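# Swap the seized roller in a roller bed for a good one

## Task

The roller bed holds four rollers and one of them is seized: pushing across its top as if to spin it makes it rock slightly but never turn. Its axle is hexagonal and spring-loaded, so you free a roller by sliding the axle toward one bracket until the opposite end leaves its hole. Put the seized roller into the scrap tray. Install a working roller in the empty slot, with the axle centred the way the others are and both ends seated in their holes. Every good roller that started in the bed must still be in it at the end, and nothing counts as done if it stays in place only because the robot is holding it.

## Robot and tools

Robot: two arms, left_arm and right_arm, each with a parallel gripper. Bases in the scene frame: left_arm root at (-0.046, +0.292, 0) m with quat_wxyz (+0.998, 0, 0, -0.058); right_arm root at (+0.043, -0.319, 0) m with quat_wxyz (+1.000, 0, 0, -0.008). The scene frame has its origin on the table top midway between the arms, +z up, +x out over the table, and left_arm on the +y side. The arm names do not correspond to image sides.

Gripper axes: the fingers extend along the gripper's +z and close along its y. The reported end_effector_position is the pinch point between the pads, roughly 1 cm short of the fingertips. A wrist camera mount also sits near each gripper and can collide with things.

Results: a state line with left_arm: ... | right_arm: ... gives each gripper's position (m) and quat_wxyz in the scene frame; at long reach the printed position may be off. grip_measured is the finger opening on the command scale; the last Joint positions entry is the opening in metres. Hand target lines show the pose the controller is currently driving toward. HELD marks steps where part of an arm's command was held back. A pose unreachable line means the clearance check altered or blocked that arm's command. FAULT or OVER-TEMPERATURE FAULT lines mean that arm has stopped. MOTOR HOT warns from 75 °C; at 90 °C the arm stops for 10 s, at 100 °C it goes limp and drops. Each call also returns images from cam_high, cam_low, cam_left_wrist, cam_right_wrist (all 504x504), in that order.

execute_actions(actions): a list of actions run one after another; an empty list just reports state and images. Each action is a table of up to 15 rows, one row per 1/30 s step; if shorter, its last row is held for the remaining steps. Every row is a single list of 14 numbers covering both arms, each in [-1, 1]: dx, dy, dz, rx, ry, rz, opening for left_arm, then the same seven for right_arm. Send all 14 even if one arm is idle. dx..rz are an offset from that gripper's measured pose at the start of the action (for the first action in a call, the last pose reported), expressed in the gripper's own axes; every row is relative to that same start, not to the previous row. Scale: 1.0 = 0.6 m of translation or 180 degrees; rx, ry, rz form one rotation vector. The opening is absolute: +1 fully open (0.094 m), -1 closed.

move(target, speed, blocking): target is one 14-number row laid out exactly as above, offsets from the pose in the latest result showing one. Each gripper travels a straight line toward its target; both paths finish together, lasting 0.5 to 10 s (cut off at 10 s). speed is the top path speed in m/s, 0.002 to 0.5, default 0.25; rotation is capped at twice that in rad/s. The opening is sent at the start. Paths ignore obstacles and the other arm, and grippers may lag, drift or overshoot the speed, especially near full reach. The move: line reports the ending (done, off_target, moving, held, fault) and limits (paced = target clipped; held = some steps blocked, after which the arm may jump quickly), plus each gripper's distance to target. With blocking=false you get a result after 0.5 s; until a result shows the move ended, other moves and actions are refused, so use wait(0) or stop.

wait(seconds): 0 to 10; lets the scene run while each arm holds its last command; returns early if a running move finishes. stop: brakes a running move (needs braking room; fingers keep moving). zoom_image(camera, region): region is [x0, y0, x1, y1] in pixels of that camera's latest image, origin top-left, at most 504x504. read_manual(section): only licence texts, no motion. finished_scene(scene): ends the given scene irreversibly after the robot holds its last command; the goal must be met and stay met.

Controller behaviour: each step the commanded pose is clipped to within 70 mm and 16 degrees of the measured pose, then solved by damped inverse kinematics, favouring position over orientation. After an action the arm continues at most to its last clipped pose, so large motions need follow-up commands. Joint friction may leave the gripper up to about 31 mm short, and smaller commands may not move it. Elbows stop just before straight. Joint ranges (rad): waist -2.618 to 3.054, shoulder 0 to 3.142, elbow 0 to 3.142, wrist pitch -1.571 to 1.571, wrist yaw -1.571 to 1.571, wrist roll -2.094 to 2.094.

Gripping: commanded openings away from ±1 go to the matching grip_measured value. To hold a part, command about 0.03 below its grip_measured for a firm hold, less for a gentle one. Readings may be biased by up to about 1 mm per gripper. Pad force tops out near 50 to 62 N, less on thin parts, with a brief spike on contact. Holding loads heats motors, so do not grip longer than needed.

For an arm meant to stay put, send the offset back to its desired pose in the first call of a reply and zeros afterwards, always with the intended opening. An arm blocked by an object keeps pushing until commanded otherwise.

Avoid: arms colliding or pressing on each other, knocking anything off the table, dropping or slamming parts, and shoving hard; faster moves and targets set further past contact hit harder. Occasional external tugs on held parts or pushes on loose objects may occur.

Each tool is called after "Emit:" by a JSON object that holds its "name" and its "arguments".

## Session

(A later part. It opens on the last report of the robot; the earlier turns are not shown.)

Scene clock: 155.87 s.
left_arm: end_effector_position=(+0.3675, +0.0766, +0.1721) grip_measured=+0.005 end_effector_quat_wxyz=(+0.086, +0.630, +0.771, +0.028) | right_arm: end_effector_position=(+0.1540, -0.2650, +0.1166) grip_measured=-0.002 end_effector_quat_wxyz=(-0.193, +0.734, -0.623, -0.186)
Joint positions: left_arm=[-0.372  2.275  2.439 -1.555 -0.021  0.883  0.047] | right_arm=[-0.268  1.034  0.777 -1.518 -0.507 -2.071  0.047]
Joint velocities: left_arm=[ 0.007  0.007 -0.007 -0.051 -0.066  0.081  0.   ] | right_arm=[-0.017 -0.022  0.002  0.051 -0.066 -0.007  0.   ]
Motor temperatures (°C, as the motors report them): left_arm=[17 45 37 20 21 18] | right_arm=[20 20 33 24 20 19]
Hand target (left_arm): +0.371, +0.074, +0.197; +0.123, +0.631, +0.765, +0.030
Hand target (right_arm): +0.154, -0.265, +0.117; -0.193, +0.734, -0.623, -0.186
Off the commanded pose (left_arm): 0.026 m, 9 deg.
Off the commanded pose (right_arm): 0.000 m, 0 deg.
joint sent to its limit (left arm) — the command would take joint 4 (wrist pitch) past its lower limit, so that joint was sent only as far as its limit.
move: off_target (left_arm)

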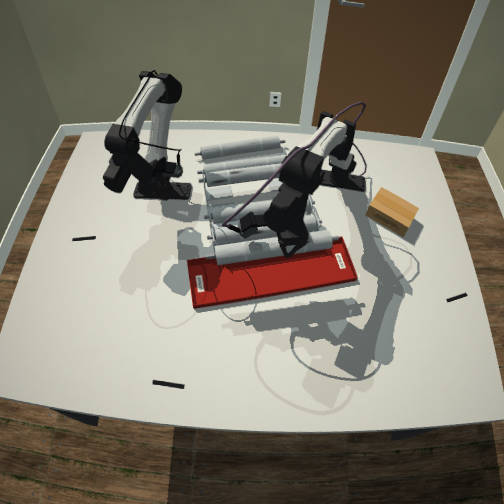

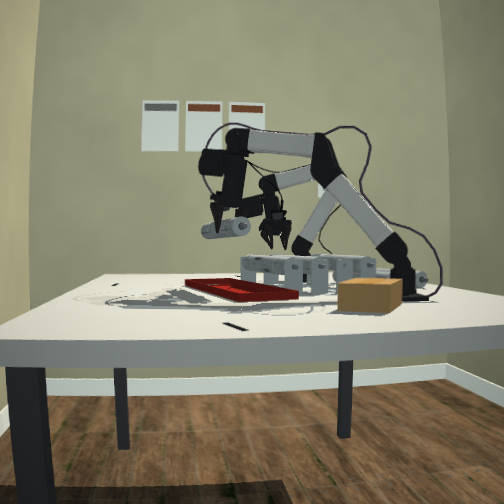

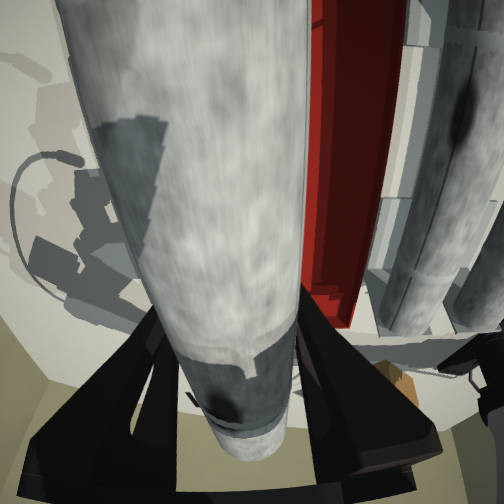

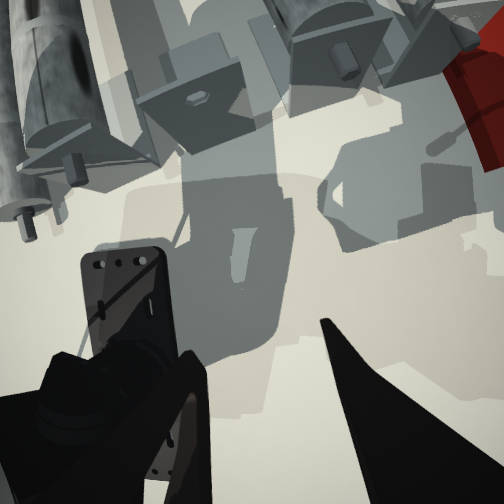

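Emit:
{"name": "move", "arguments": {"target": [-0.03,-0.07,0.17,0,0,0,-0.3, 0,0,0,0,0,0,0], "speed": 0.1}}

Scene clock: 158.93 s.
left_arm: end_effector_position=(+0.3379, +0.0552, +0.0420) grip_measured=+0.005 end_effector_quat_wxyz=(+0.040, +0.634, +0.772, +0.022) | right_arm: end_effector_position=(+0.1540, -0.2650, +0.1166) grip_measured=-0.002 end_effector_quat_wxyz=(-0.193, +0.734, -0.623, -0.186)
Joint positions: left_arm=[-0.449  2.227  1.845 -1.104 -0.034  0.81   0.047] | right_arm=[-0.268  1.034  0.777 -1.518 -0.507 -2.071  0.047]
Joint velocities: left_arm=[ 0.002 -0.022 -0.002  0.007 -0.051  0.007 -0.   ] | right_arm=[-0.002 -0.012  0.002 -0.037 -0.007 -0.037  0.   ]
Motor temperatures (°C, as the motors report them): left_arm=[17 47 37 20 21 18] | right_arm=[20 20 33 23 20 19]
Hand target (left_arm): +0.346, +0.045, +0.067; +0.085, +0.630, +0.772, +0.026
Hand target (right_arm): +0.154, -0.265, +0.117; -0.193, +0.734, -0.623, -0.186
Off the commanded pose (left_arm): 0.029 m, 5 deg.
Off the commanded pose (right_arm): 0.000 m, 0 deg.
move: off_target (left_arm)

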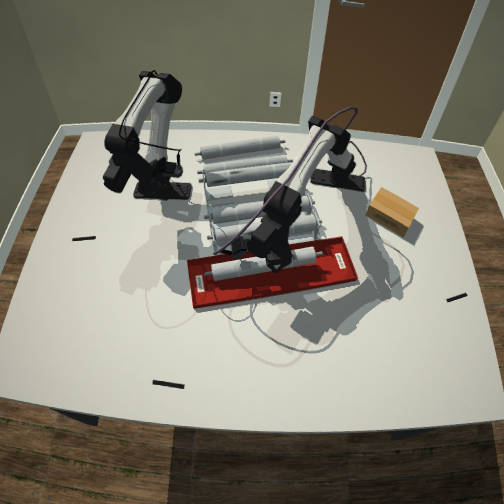

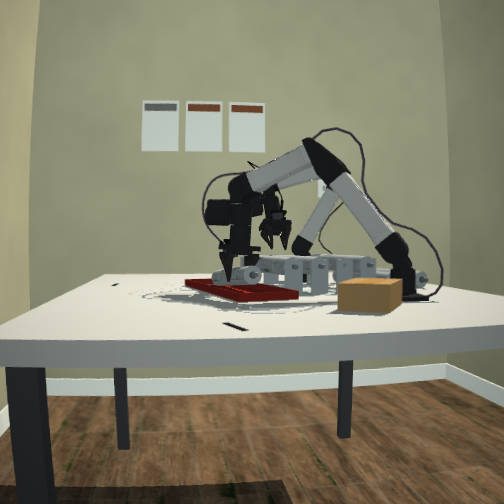

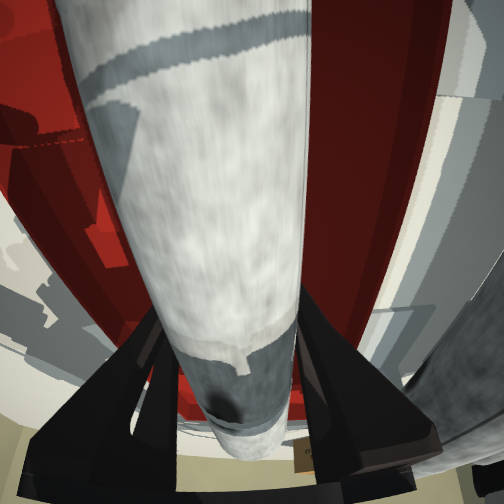

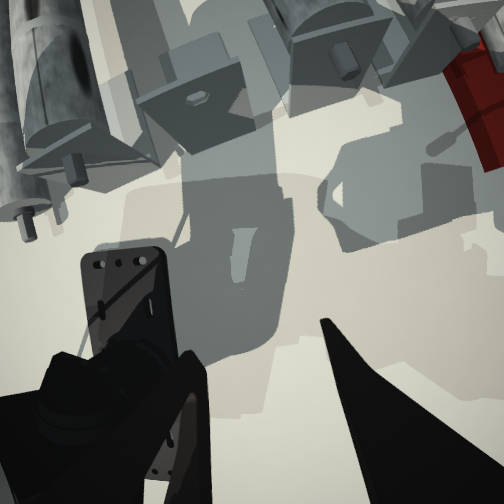

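Emit:
{"name": "move", "arguments": {"target": [0,0,0,0,0,0,0.4, 0,0,0,0,0,0,0]}}

Emit:
{"name": "move", "arguments": {"target": [0,0,-0.26,0,0,0,0.4, 0,0,0,0,0,0,0]}}

Emit:
{"name": "move", "arguments": {"target": [0,-0.67,0,0,0,0,0.3, 0,0,0,0,0,0,0]}}

Scene clock: 162.53 s.
left_arm: end_effector_position=(+0.3379, +0.0554, +0.0422) grip_measured=+0.399 end_effector_quat_wxyz=(+0.040, +0.634, +0.772, +0.022) | right_arm: end_effector_position=(+0.1540, -0.2650, +0.1166) grip_measured=-0.002 end_effector_quat_wxyz=(-0.193, +0.734, -0.623, -0.186)
Joint positions: left_arm=[-0.449  2.227  1.845 -1.104 -0.035  0.81   0.066] | right_arm=[-0.268  1.034  0.777 -1.518 -0.507 -2.071  0.047]
Joint velocities: left_arm=[-0.012 -0.007 -0.007 -0.037 -0.051 -0.007 -0.   ] | right_arm=[ 0.002 -0.017 -0.002 -0.081  0.007 -0.066 -0.001]
Motor temperatures (°C, as the motors report them): left_arm=[17 49 37 20 21 18] | right_arm=[20 20 33 23 20 19]
Hand target (left_arm): +0.338, +0.055, +0.042; +0.040, +0.634, +0.772, +0.022
Hand target (right_arm): +0.154, -0.265, +0.117; -0.193, +0.734, -0.623, -0.186
Off the commanded pose (left_arm): 0.000 m, 0 deg.
Off the commanded pose (right_arm): 0.000 m, 0 deg.
move: done

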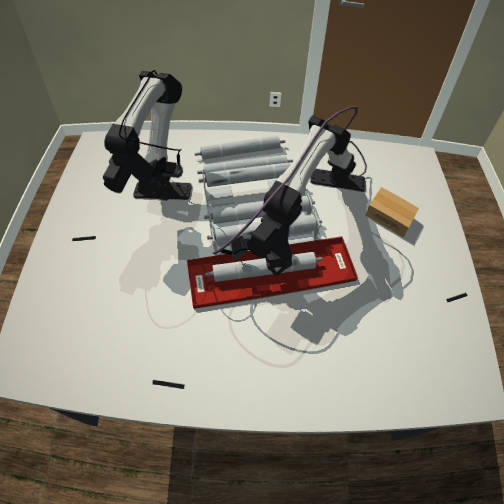

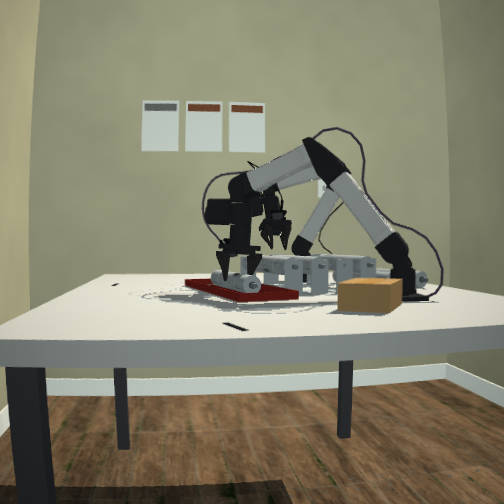

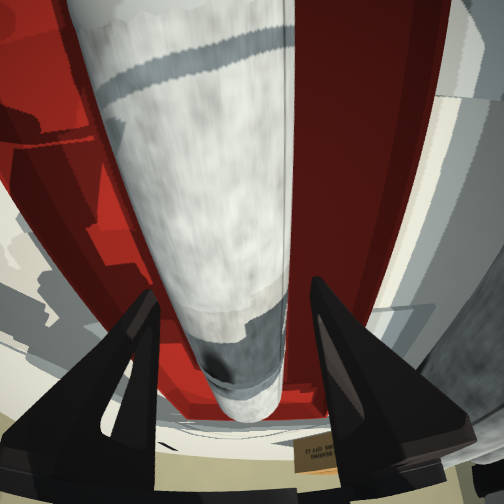

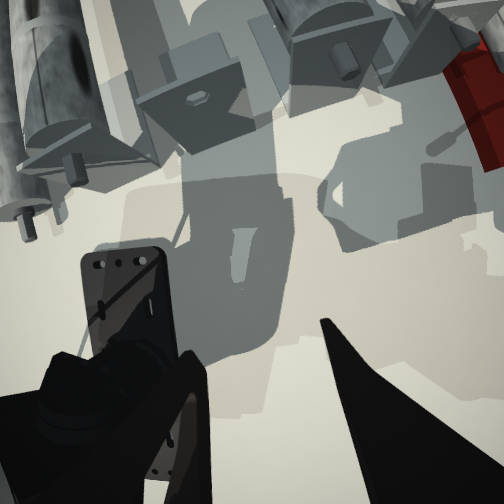

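Scene clock: 163.73 s.
left_arm: end_effector_position=(+0.3298, +0.0575, +0.1982) grip_measured=+0.399 end_effector_quat_wxyz=(+0.102, +0.632, +0.767, +0.030) | right_arm: end_effector_position=(+0.1540, -0.2650, +0.1166) grip_measured=-0.002 end_effector_quat_wxyz=(-0.193, +0.734, -0.623, -0.186)
Joint positions: left_arm=[-0.455  2.137  2.315 -1.538 -0.035  0.81   0.066] | right_arm=[-0.268  1.034  0.777 -1.518 -0.507 -2.071  0.047]
Joint velocities: left_arm=[-0.012 -0.007 -0.007 -0.037 -0.007  0.022 -0.001] | right_arm=[ 0.002  0.007 -0.002 -0.11   0.037 -0.022 -0.   ]
Motor temperatures (°C, as the motors report them): left_arm=[17 50 37 20 21 18] | right_arm=[20 20 33 23 20 19]
Hand target (left_arm): +0.325, +0.056, +0.198; +0.095, +0.633, +0.768, +0.029
Hand target (right_arm): +0.154, -0.265, +0.117; -0.193, +0.734, -0.623, -0.186
Off the commanded pose (left_arm): 0.006 m, 7 deg.
Off the commanded pose (right_arm): 0.000 m, 0 deg.
joint sent to its limit (left arm) — the command would take joint 4 (wrist pitch) past its lower limit, so that joint was sent only as far as its limit.
move: off_target (left_arm)

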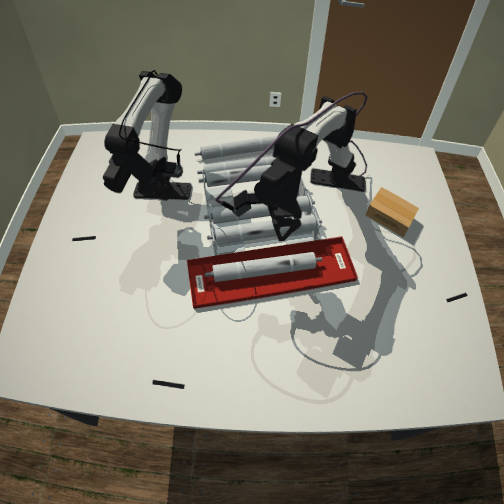

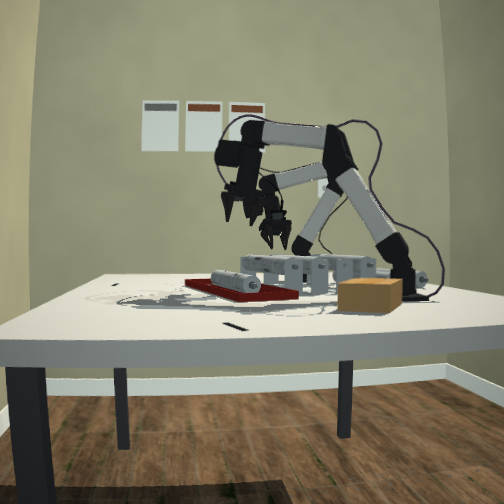

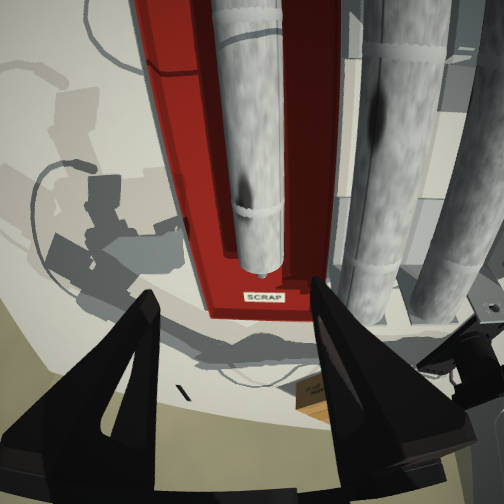

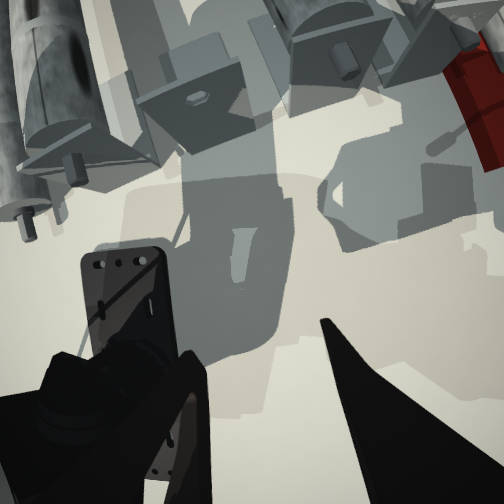

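Scene clock: 166.00 s.
left_arm: end_effector_position=(-0.0641, -0.0204, +0.1309) grip_measured=+0.301 end_effector_quat_wxyz=(+0.087, +0.637, +0.766, +0.020) | right_arm: end_effector_position=(+0.1540, -0.2650, +0.1166) grip_measured=-0.002 end_effector_quat_wxyz=(-0.193, +0.734, -0.623, -0.186)
Joint positions: left_arm=[-1.603  1.671  1.421 -1.266 -0.169 -0.328  0.061] | right_arm=[-0.268  1.034  0.777 -1.518 -0.507 -2.071  0.047]
Joint velocities: left_arm=[ 0.022 -0.012  0.002  0.007  0.022 -0.081 -0.   ] | right_arm=[ 0.012 -0.007  0.007 -0.007 -0.022  0.007  0.001]
Motor temperatures (°C, as the motors report them): left_arm=[17 49 37 20 21 18] | right_arm=[20 20 33 23 20 19]
Hand target (left_arm): -0.064, -0.026, +0.131; +0.092, +0.632, +0.769, +0.021
Hand target (right_arm): +0.154, -0.265, +0.117; -0.193, +0.734, -0.623, -0.186
Off the commanded pose (left_arm): 0.007 m, 2 deg.
Off the commanded pose (right_arm): 0.000 m, 0 deg.
move: done

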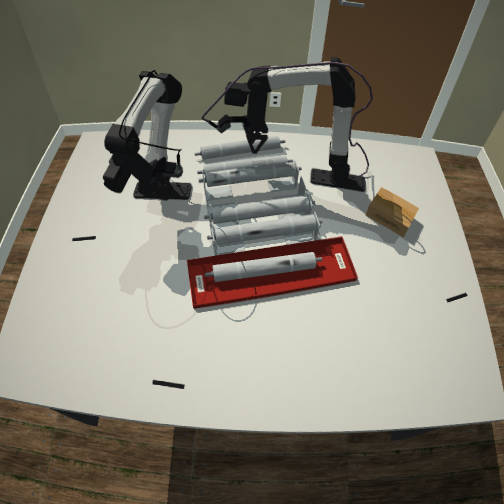

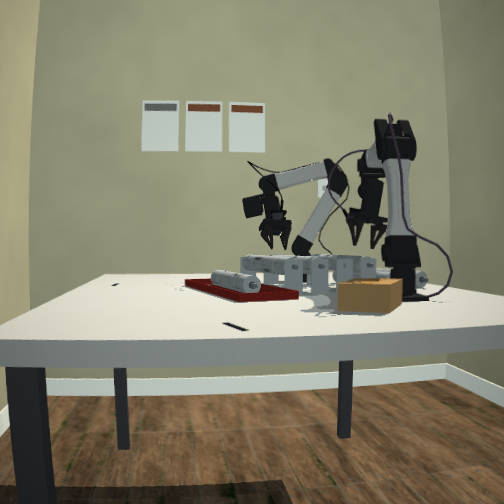

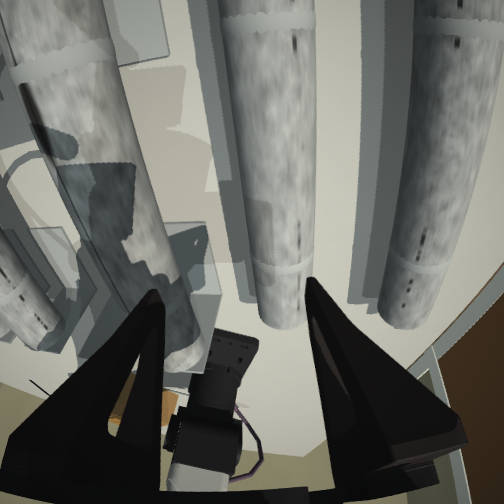

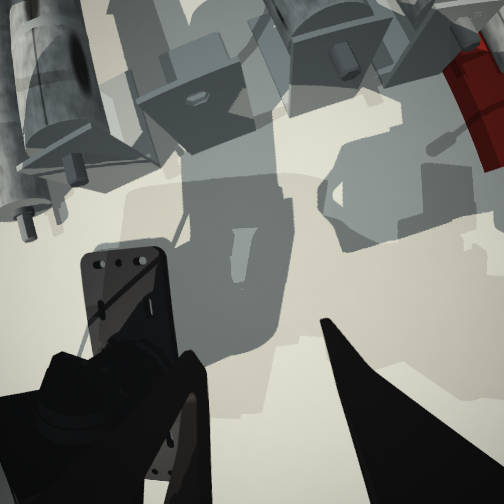

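Emit:
{"name": "move", "arguments": {"target": [-0.06,0,0,0.05,0.025,0,0.3, 0,0,0,0,0,0,0]}}

Scene clock: 168.83 s.
left_arm: end_effector_position=(-0.0575, -0.0561, +0.1375) grip_measured=+0.301 end_effector_quat_wxyz=(+0.021, +0.638, +0.769, -0.021) | right_arm: end_effector_position=(+0.1540, -0.2650, +0.1166) grip_measured=-0.002 end_effector_quat_wxyz=(-0.193, +0.734, -0.623, -0.186)
Joint positions: left_arm=[-1.489  1.811  1.622 -1.324 -0.007 -0.221  0.061] | right_arm=[-0.268  1.034  0.777 -1.518 -0.507 -2.071  0.047]
Joint velocities: left_arm=[ 0.012  0.017  0.017 -0.007  0.051  0.037  0.   ] | right_arm=[-0.022  0.002  0.002 -0.066 -0.022 -0.022  0.   ]
Motor temperatures (°C, as the motors report them): left_arm=[17 48 37 20 21 18] | right_arm=[20 20 33 23 20 19]
Hand target (left_arm): -0.057, -0.056, +0.134; +0.008, +0.640, +0.768, -0.016
Hand target (right_arm): +0.154, -0.265, +0.117; -0.193, +0.734, -0.623, -0.186
Off the commanded pose (left_arm): 0.003 m, 2 deg.
Off the commanded pose (right_arm): 0.000 m, 0 deg.
move: done

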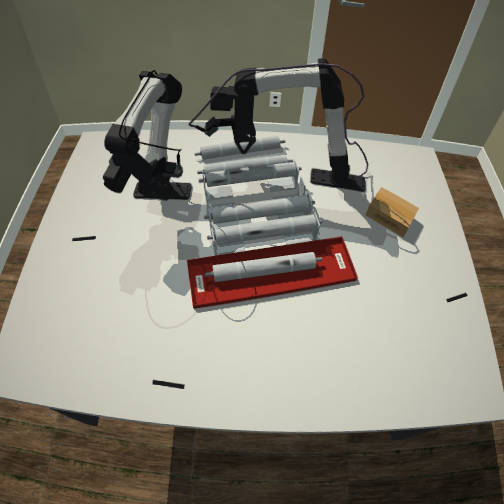

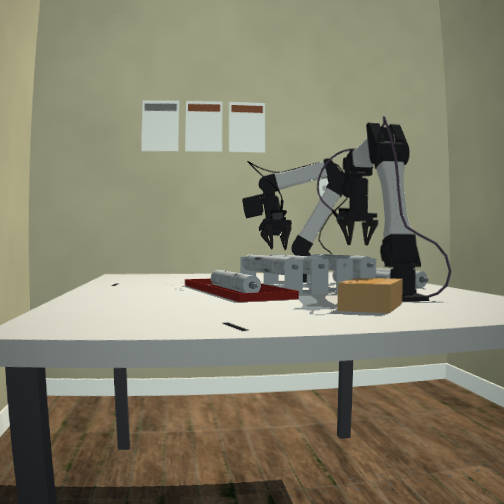

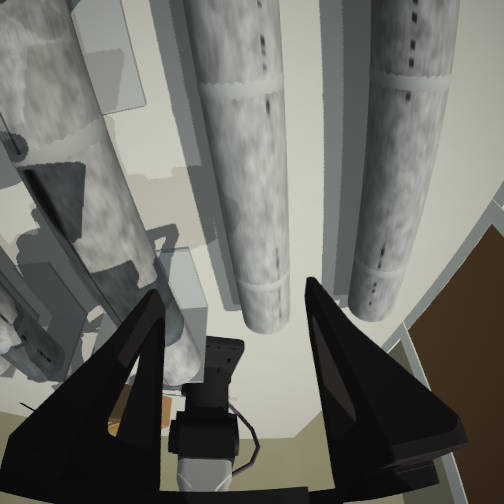

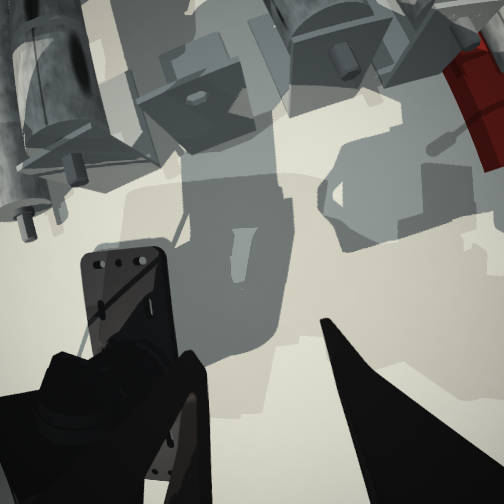

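Emit:
{"name": "move", "arguments": {"target": [0.03,-0.03,0.2,0,0,-0.02,0.35, 0,0,0,0,0,0,0], "speed": 0.1}}

Emit:
{"name": "move", "arguments": {"target": [0,0,0,0,0,0,-0.3, 0,0,0,0,0,0,0]}}

Scene clock: 172.60 s.
left_arm: end_effector_position=(-0.0744, -0.0521, +0.0265) grip_measured=+0.349 end_effector_quat_wxyz=(+0.024, +0.614, +0.788, -0.032) | right_arm: end_effector_position=(+0.1540, -0.2650, +0.1166) grip_measured=-0.002 end_effector_quat_wxyz=(-0.193, +0.734, -0.623, -0.186)
Joint positions: left_arm=[-1.538  1.849  1.22  -0.861 -0.006 -0.331  0.063] | right_arm=[-0.268  1.034  0.777 -1.518 -0.507 -2.071  0.047]
Joint velocities: left_arm=[ 0.007 -0.012  0.022  0.066 -0.022 -0.037  0.001] | right_arm=[ 0.017 -0.007  0.002 -0.051 -0.007  0.037  0.001]
Motor temperatures (°C, as the motors report them): left_arm=[17 47 37 20 21 18] | right_arm=[20 20 33 23 20 19]
Hand target (left_arm): -0.077, -0.047, +0.017; +0.019, +0.614, +0.789, -0.021
Hand target (right_arm): +0.154, -0.265, +0.117; -0.193, +0.734, -0.623, -0.186
Off the commanded pose (left_arm): 0.011 m, 1 deg.
Off the commanded pose (right_arm): 0.000 m, 0 deg.
move: off_target (left_arm)

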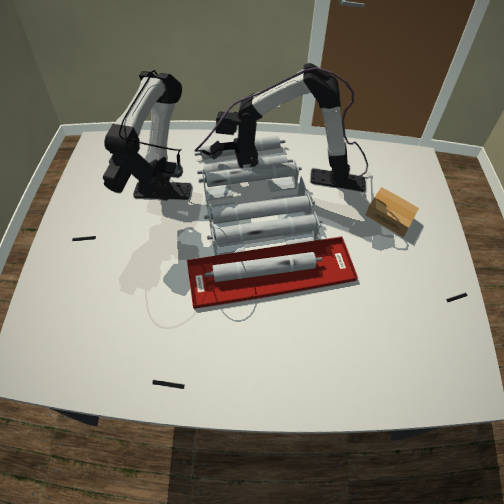

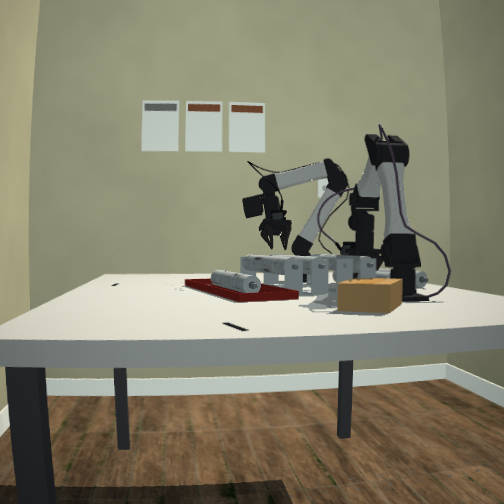

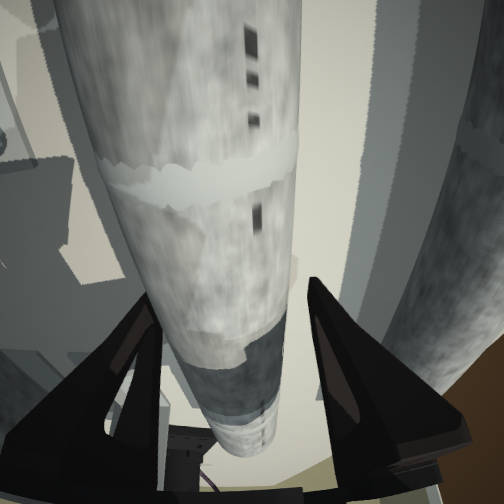

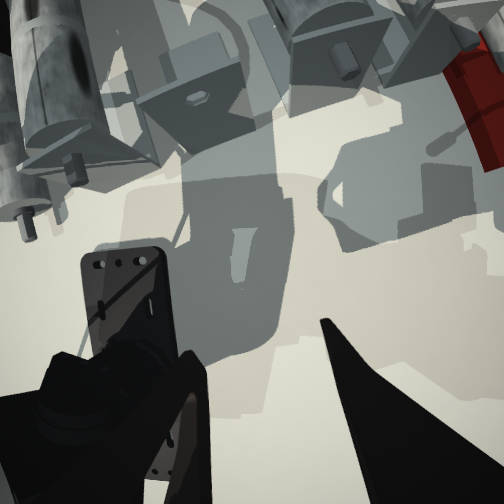

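Scene clock: 173.10 s.
left_arm: end_effector_position=(-0.0733, -0.0517, +0.0265) grip_measured=+0.003 end_effector_quat_wxyz=(+0.026, +0.614, +0.788, -0.030) | right_arm: end_effector_position=(+0.1540, -0.2650, +0.1166) grip_measured=-0.002 end_effector_quat_wxyz=(-0.193, +0.734, -0.623, -0.186)
Joint positions: left_arm=[-1.537  1.849  1.22  -0.862 -0.01  -0.33   0.047] | right_arm=[-0.268  1.034  0.777 -1.518 -0.507 -2.071  0.047]
Joint velocities: left_arm=[-0.007 -0.017 -0.022 -0.007 -0.066  0.095  0.   ] | right_arm=[ 0.002 -0.022  0.002 -0.051  0.022 -0.022 -0.   ]
Motor temperatures (°C, as the motors report them): left_arm=[17 47 37 20 21 18] | right_arm=[20 20 33 23 20 19]
Hand target (left_arm): -0.074, -0.052, +0.027; +0.024, +0.614, +0.788, -0.032
Hand target (right_arm): +0.154, -0.265, +0.117; -0.193, +0.734, -0.623, -0.186
Off the commanded pose (left_arm): 0.001 m, 0 deg.
Off the commanded pose (right_arm): 0.000 m, 0 deg.
move: done

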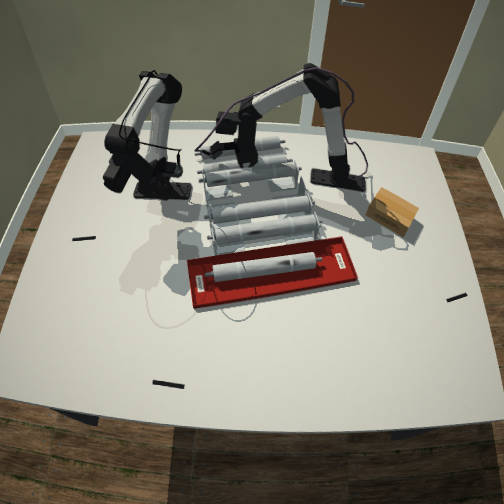

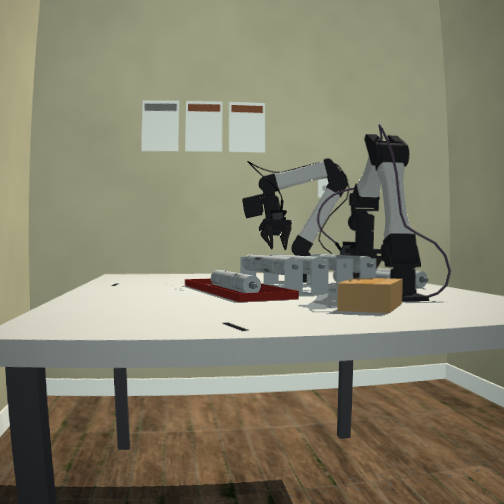

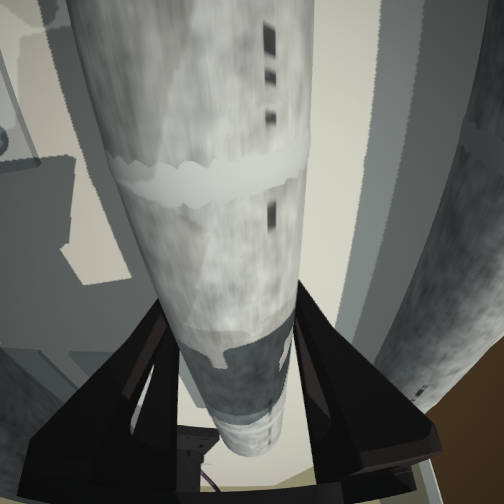

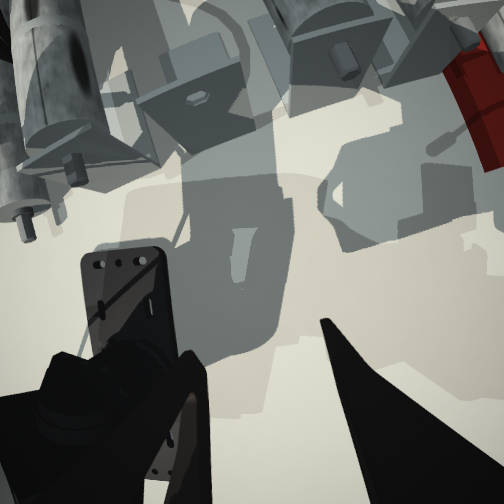

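Emit:
{"name": "move", "arguments": {"target": [0,0,-0.25,0,0,0,-0.3, 0,0,0,0,0,0,0], "speed": 0.12}}

Emit:
{"name": "move", "arguments": {"target": [0.097,0.298,0,0,0.07,0,-0.3, 0,0,0,0,0,0,0], "speed": 0.12}}

Scene clock: 177.37 s.
left_arm: end_effector_position=(-0.0724, -0.0402, +0.1558) grip_measured=+0.003 end_effector_quat_wxyz=(+0.012, +0.615, +0.789, -0.009) | right_arm: end_effector_position=(+0.1540, -0.2650, +0.1166) grip_measured=-0.002 end_effector_quat_wxyz=(-0.193, +0.734, -0.623, -0.186)
Joint positions: left_arm=[-1.537  1.786  1.666 -1.423 -0.01  -0.33   0.047] | right_arm=[-0.268  1.034  0.777 -1.518 -0.507 -2.071  0.047]
Joint velocities: left_arm=[-0.007 -0.012 -0.027  0.007  0.037  0.007 -0.001] | right_arm=[ 0.002 -0.002 -0.017  0.022 -0.007  0.022  0.   ]
Motor temperatures (°C, as the motors report them): left_arm=[17 48 37 20 21 18] | right_arm=[20 20 33 23 20 19]
Hand target (left_arm): -0.075, -0.041, +0.176; +0.026, +0.614, +0.788, -0.030
Hand target (right_arm): +0.154, -0.265, +0.117; -0.193, +0.734, -0.623, -0.186
Off the commanded pose (left_arm): 0.020 m, 3 deg.
Off the commanded pose (right_arm): 0.000 m, 0 deg.
move: off_target (left_arm)

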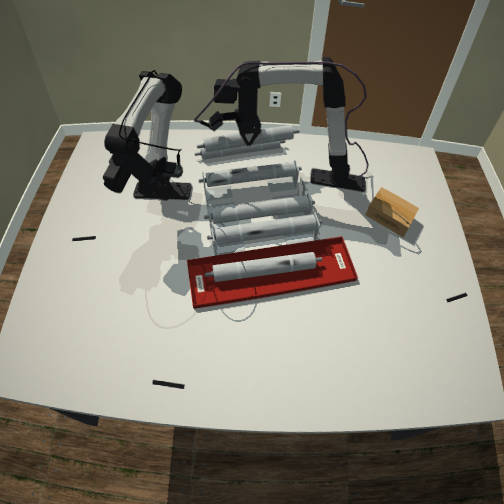

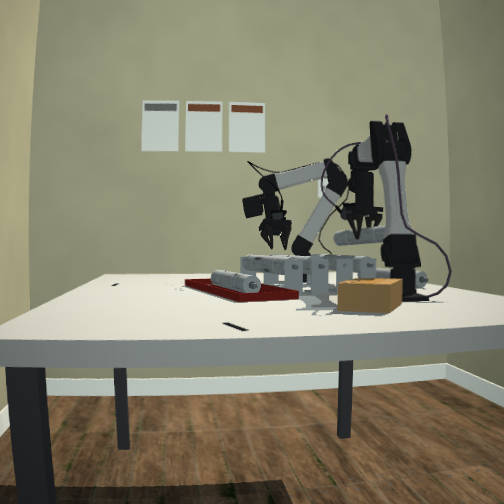

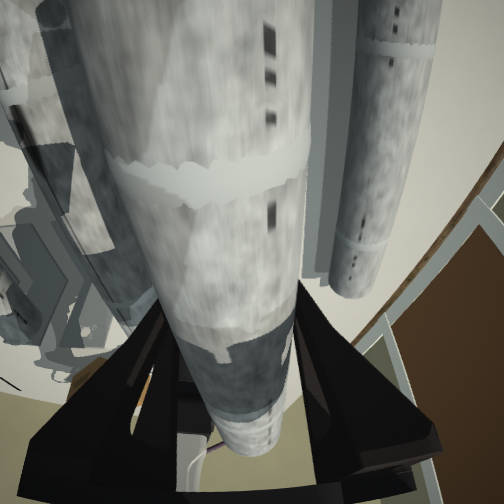

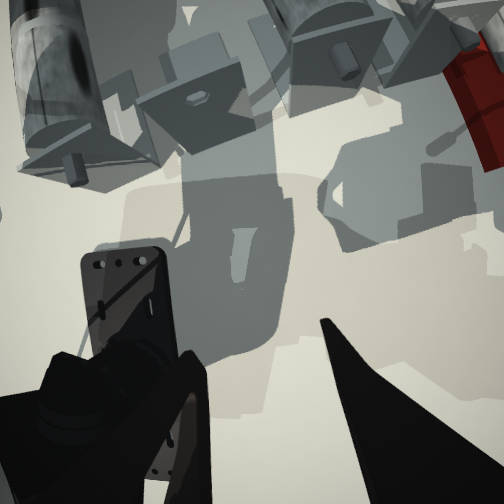

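Scene clock: 179.43 s.
left_arm: end_effector_position=(+0.0925, +0.0474, +0.1445) grip_measured=+0.003 end_effector_quat_wxyz=(-0.048, +0.608, +0.791, +0.045) | right_arm: end_effector_position=(+0.1540, -0.2650, +0.1166) grip_measured=-0.002 end_effector_quat_wxyz=(-0.193, +0.734, -0.623, -0.186)
Joint positions: left_arm=[-0.964  1.723  1.538 -1.509 -0.042  0.227  0.047] | right_arm=[-0.268  1.034  0.777 -1.518 -0.507 -2.071  0.047]
Joint velocities: left_arm=[ 0.002  0.002 -0.007  0.007 -0.007  0.051 -0.   ] | right_arm=[ 0.002 -0.012 -0.017 -0.022 -0.051 -0.007 -0.   ]
Motor temperatures (°C, as the motors report them): left_arm=[17 48 37 20 21 18] | right_arm=[20 20 33 23 20 19]
Hand target (left_arm): +0.090, +0.060, +0.156; -0.049, +0.612, +0.788, +0.052
Hand target (right_arm): +0.154, -0.265, +0.117; -0.193, +0.734, -0.623, -0.186
Off the commanded pose (left_arm): 0.017 m, 4 deg.
Off the commanded pose (right_arm): 0.000 m, 0 deg.
joint sent to its limit (left arm) — the command would take joint 4 (wrist pitch) past its lower limit, so that joint was sent only as far as its limit.
move: off_target (left_arm)

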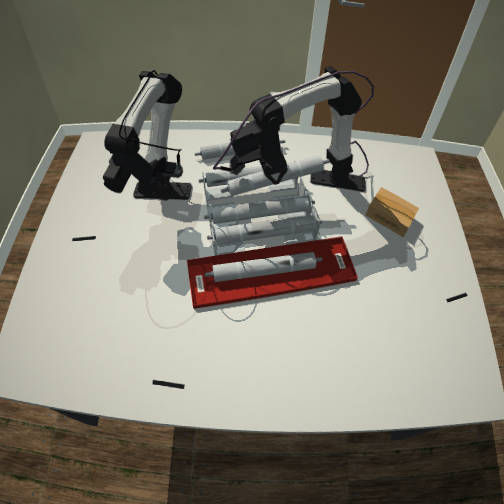

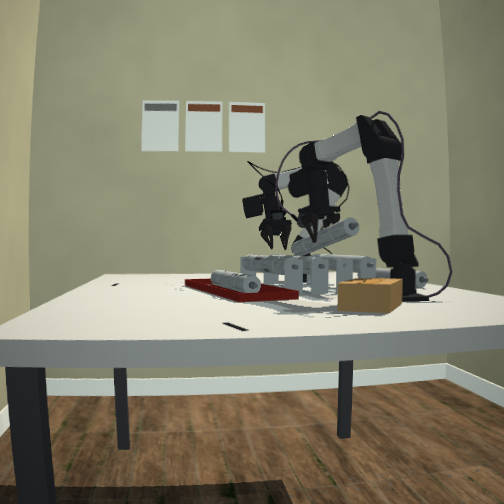

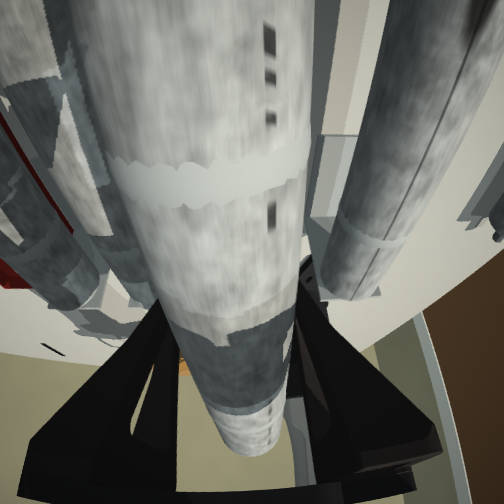

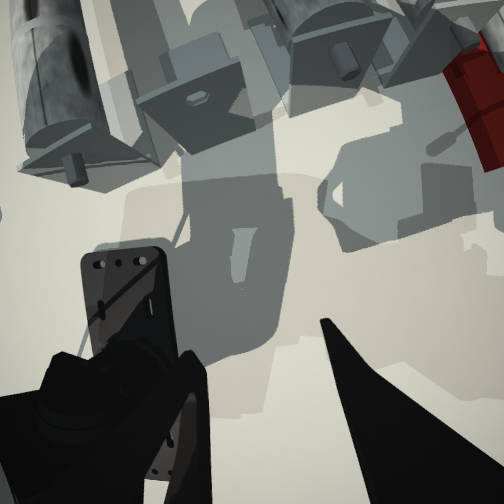

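Emit:
{"name": "move", "arguments": {"target": [0,-0.015,0.075,0,0.02,0,-0.3, 0,0,0,0,0,0,0], "speed": 0.06}}

Emit:
{"name": "move", "arguments": {"target": [-0.05,0,0,0,0,0,-0.3, 0,0,0,0,0,0,0], "speed": 0.04}}

Scene clock: 184.03 s.
left_arm: end_effector_position=(+0.0875, +0.0464, +0.0957) grip_measured=+0.003 end_effector_quat_wxyz=(-0.065, +0.607, +0.790, +0.055) | right_arm: end_effector_position=(+0.1540, -0.2650, +0.1166) grip_measured=-0.002 end_effector_quat_wxyz=(-0.193, +0.734, -0.623, -0.186)
Joint positions: left_arm=[-0.982  1.764  1.386 -1.359 -0.042  0.207  0.047] | right_arm=[-0.268  1.034  0.777 -1.518 -0.507 -2.071  0.047]
Joint velocities: left_arm=[-0.007 -0.012  0.007 -0.007  0.022 -0.051  0.001] | right_arm=[-0.002  0.002  0.012 -0.022 -0.007 -0.081  0.001]
Motor temperatures (°C, as the motors report them): left_arm=[17 48 37 20 21 18] | right_arm=[20 20 33 23 20 19]
Hand target (left_arm): +0.083, +0.052, +0.099; -0.073, +0.606, +0.789, +0.064
Hand target (right_arm): +0.154, -0.265, +0.117; -0.193, +0.734, -0.623, -0.186
Off the commanded pose (left_arm): 0.008 m, 1 deg.
Off the commanded pose (right_arm): 0.000 m, 0 deg.
move: done

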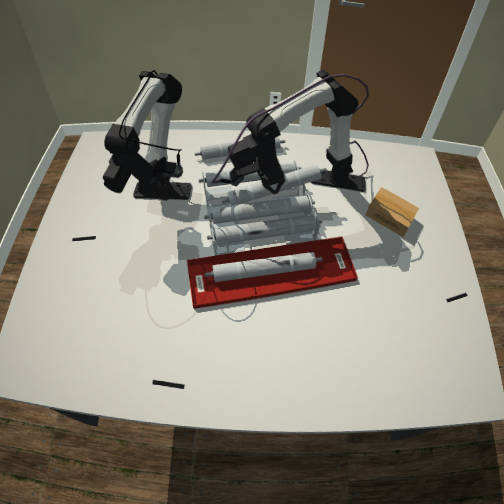

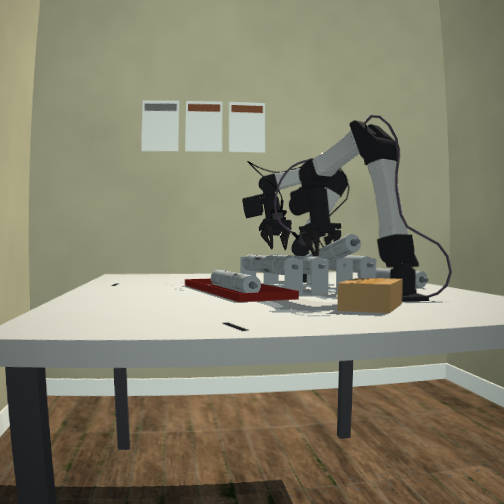

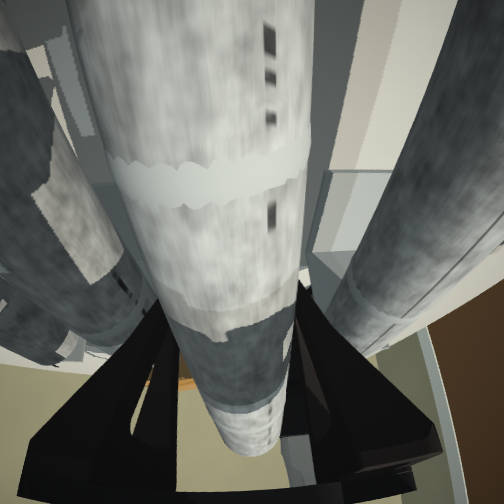

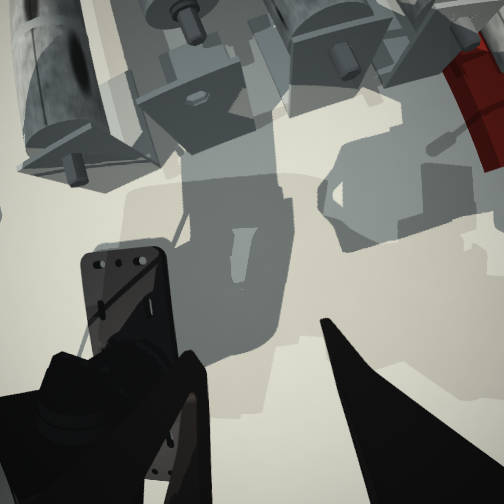

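Scene clock: 185.07 s.
left_arm: end_effector_position=(+0.0969, +0.0234, +0.0806) grip_measured=+0.003 end_effector_quat_wxyz=(-0.071, +0.607, +0.789, +0.058) | right_arm: end_effector_position=(+0.1540, -0.2650, +0.1166) grip_measured=-0.002 end_effector_quat_wxyz=(-0.193, +0.734, -0.623, -0.186)
Joint positions: left_arm=[-0.989  1.879  1.469 -1.34  -0.042  0.202  0.047] | right_arm=[-0.268  1.034  0.777 -1.518 -0.507 -2.071  0.047]
Joint velocities: left_arm=[-0.017  0.007 -0.002 -0.007 -0.037 -0.022  0.001] | right_arm=[-0.002  0.002  0.002 -0.051  0.007 -0.051 -0.   ]
Motor temperatures (°C, as the motors report them): left_arm=[17 48 37 20 21 18] | right_arm=[20 20 33 23 20 19]
Hand target (left_arm): +0.095, +0.018, +0.090; -0.065, +0.607, +0.790, +0.054
Hand target (right_arm): +0.154, -0.265, +0.117; -0.193, +0.734, -0.623, -0.186
Off the commanded pose (left_arm): 0.012 m, 1 deg.
Off the commanded pose (right_arm): 0.000 m, 0 deg.
move: off_target (left_arm)

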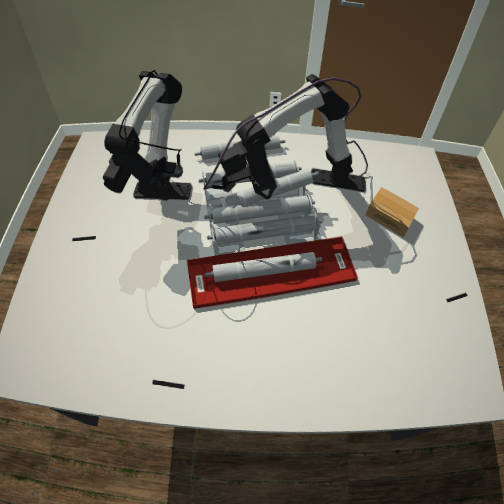

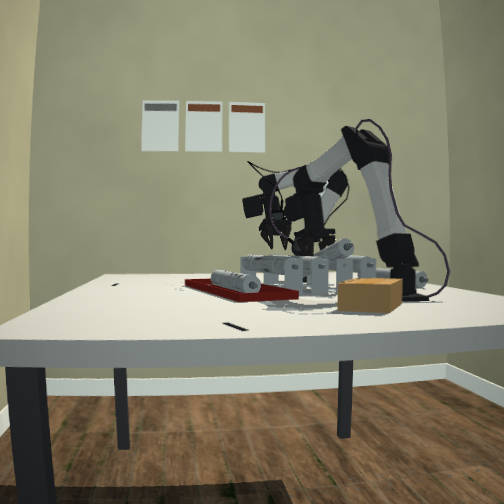

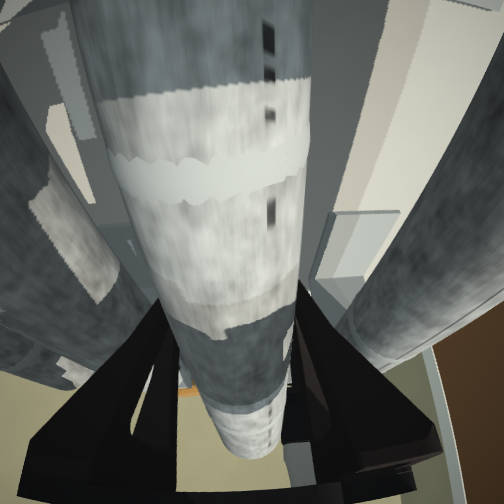

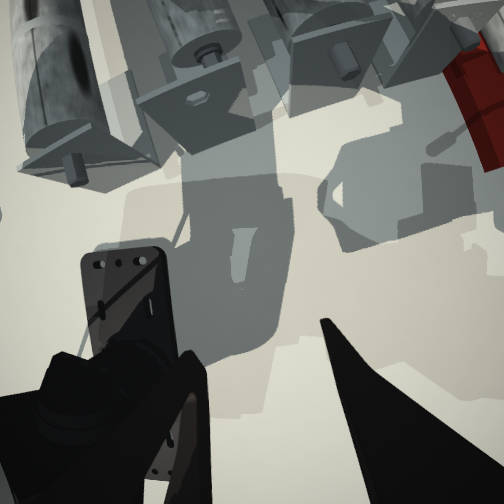

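Emit:
{"name": "move", "arguments": {"target": [-0.03,-0.02,-0.07,0,0,0,-0.3, 0,0,0,0,0,0,0], "speed": 0.02}}

Scene clock: 189.60 s.
left_arm: end_effector_position=(+0.0951, +0.0014, +0.1047) grip_measured=+0.003 end_effector_quat_wxyz=(-0.081, +0.604, +0.790, +0.066) | right_arm: end_effector_position=(+0.1540, -0.2650, +0.1166) grip_measured=-0.002 end_effector_quat_wxyz=(-0.193, +0.734, -0.623, -0.186)
Joint positions: left_arm=[-1.023  1.967  1.68  -1.489 -0.04   0.162  0.047] | right_arm=[-0.268  1.034  0.777 -1.518 -0.507 -2.071  0.047]
Joint velocities: left_arm=[ 0.002  0.012  0.017 -0.007 -0.037  0.007  0.   ] | right_arm=[-0.007 -0.012 -0.012 -0.037  0.007 -0.051 -0.   ]
Motor temperatures (°C, as the motors report them): left_arm=[17 48 37 20 21 18] | right_arm=[20 20 32 23 20 19]
Hand target (left_arm): +0.091, -0.004, +0.118; -0.072, +0.607, +0.789, +0.057
Hand target (right_arm): +0.154, -0.265, +0.117; -0.193, +0.734, -0.623, -0.186
Off the commanded pose (left_arm): 0.015 m, 1 deg.
Off the commanded pose (right_arm): 0.000 m, 0 deg.
move: off_target (left_arm)

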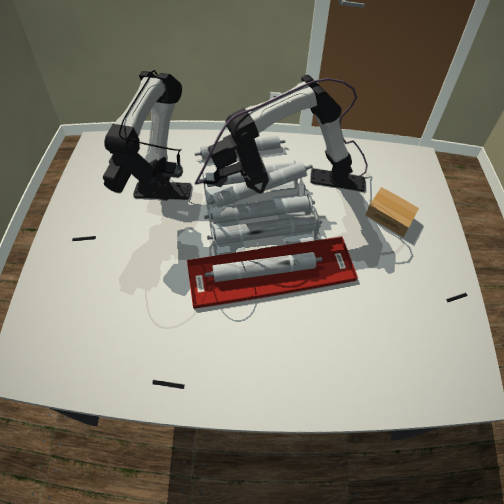

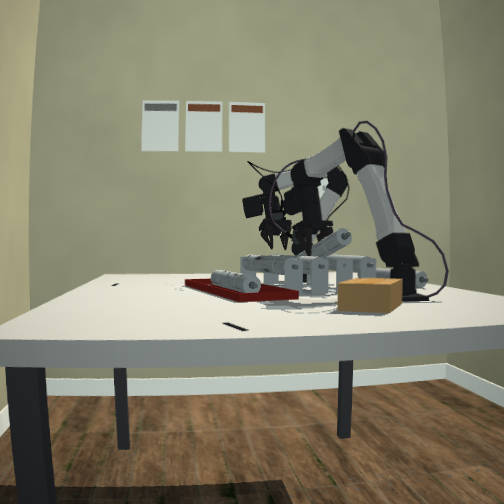

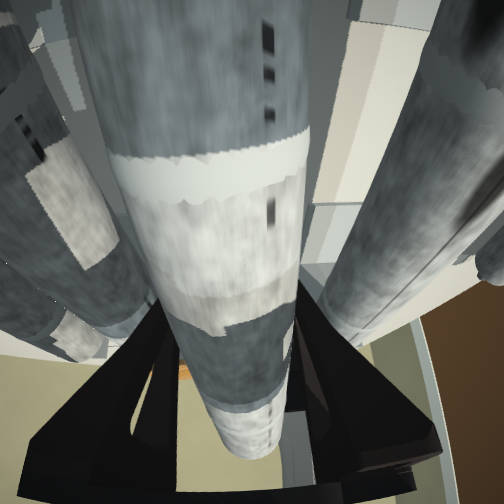

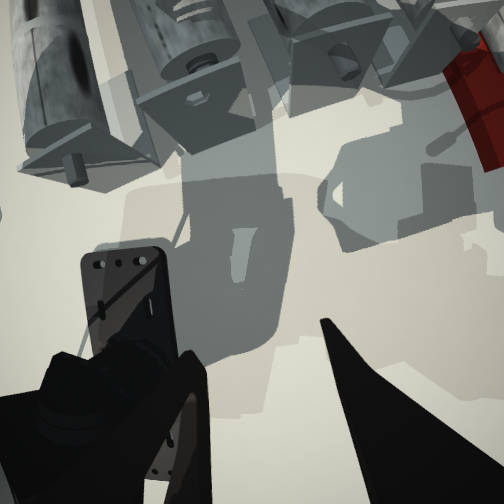

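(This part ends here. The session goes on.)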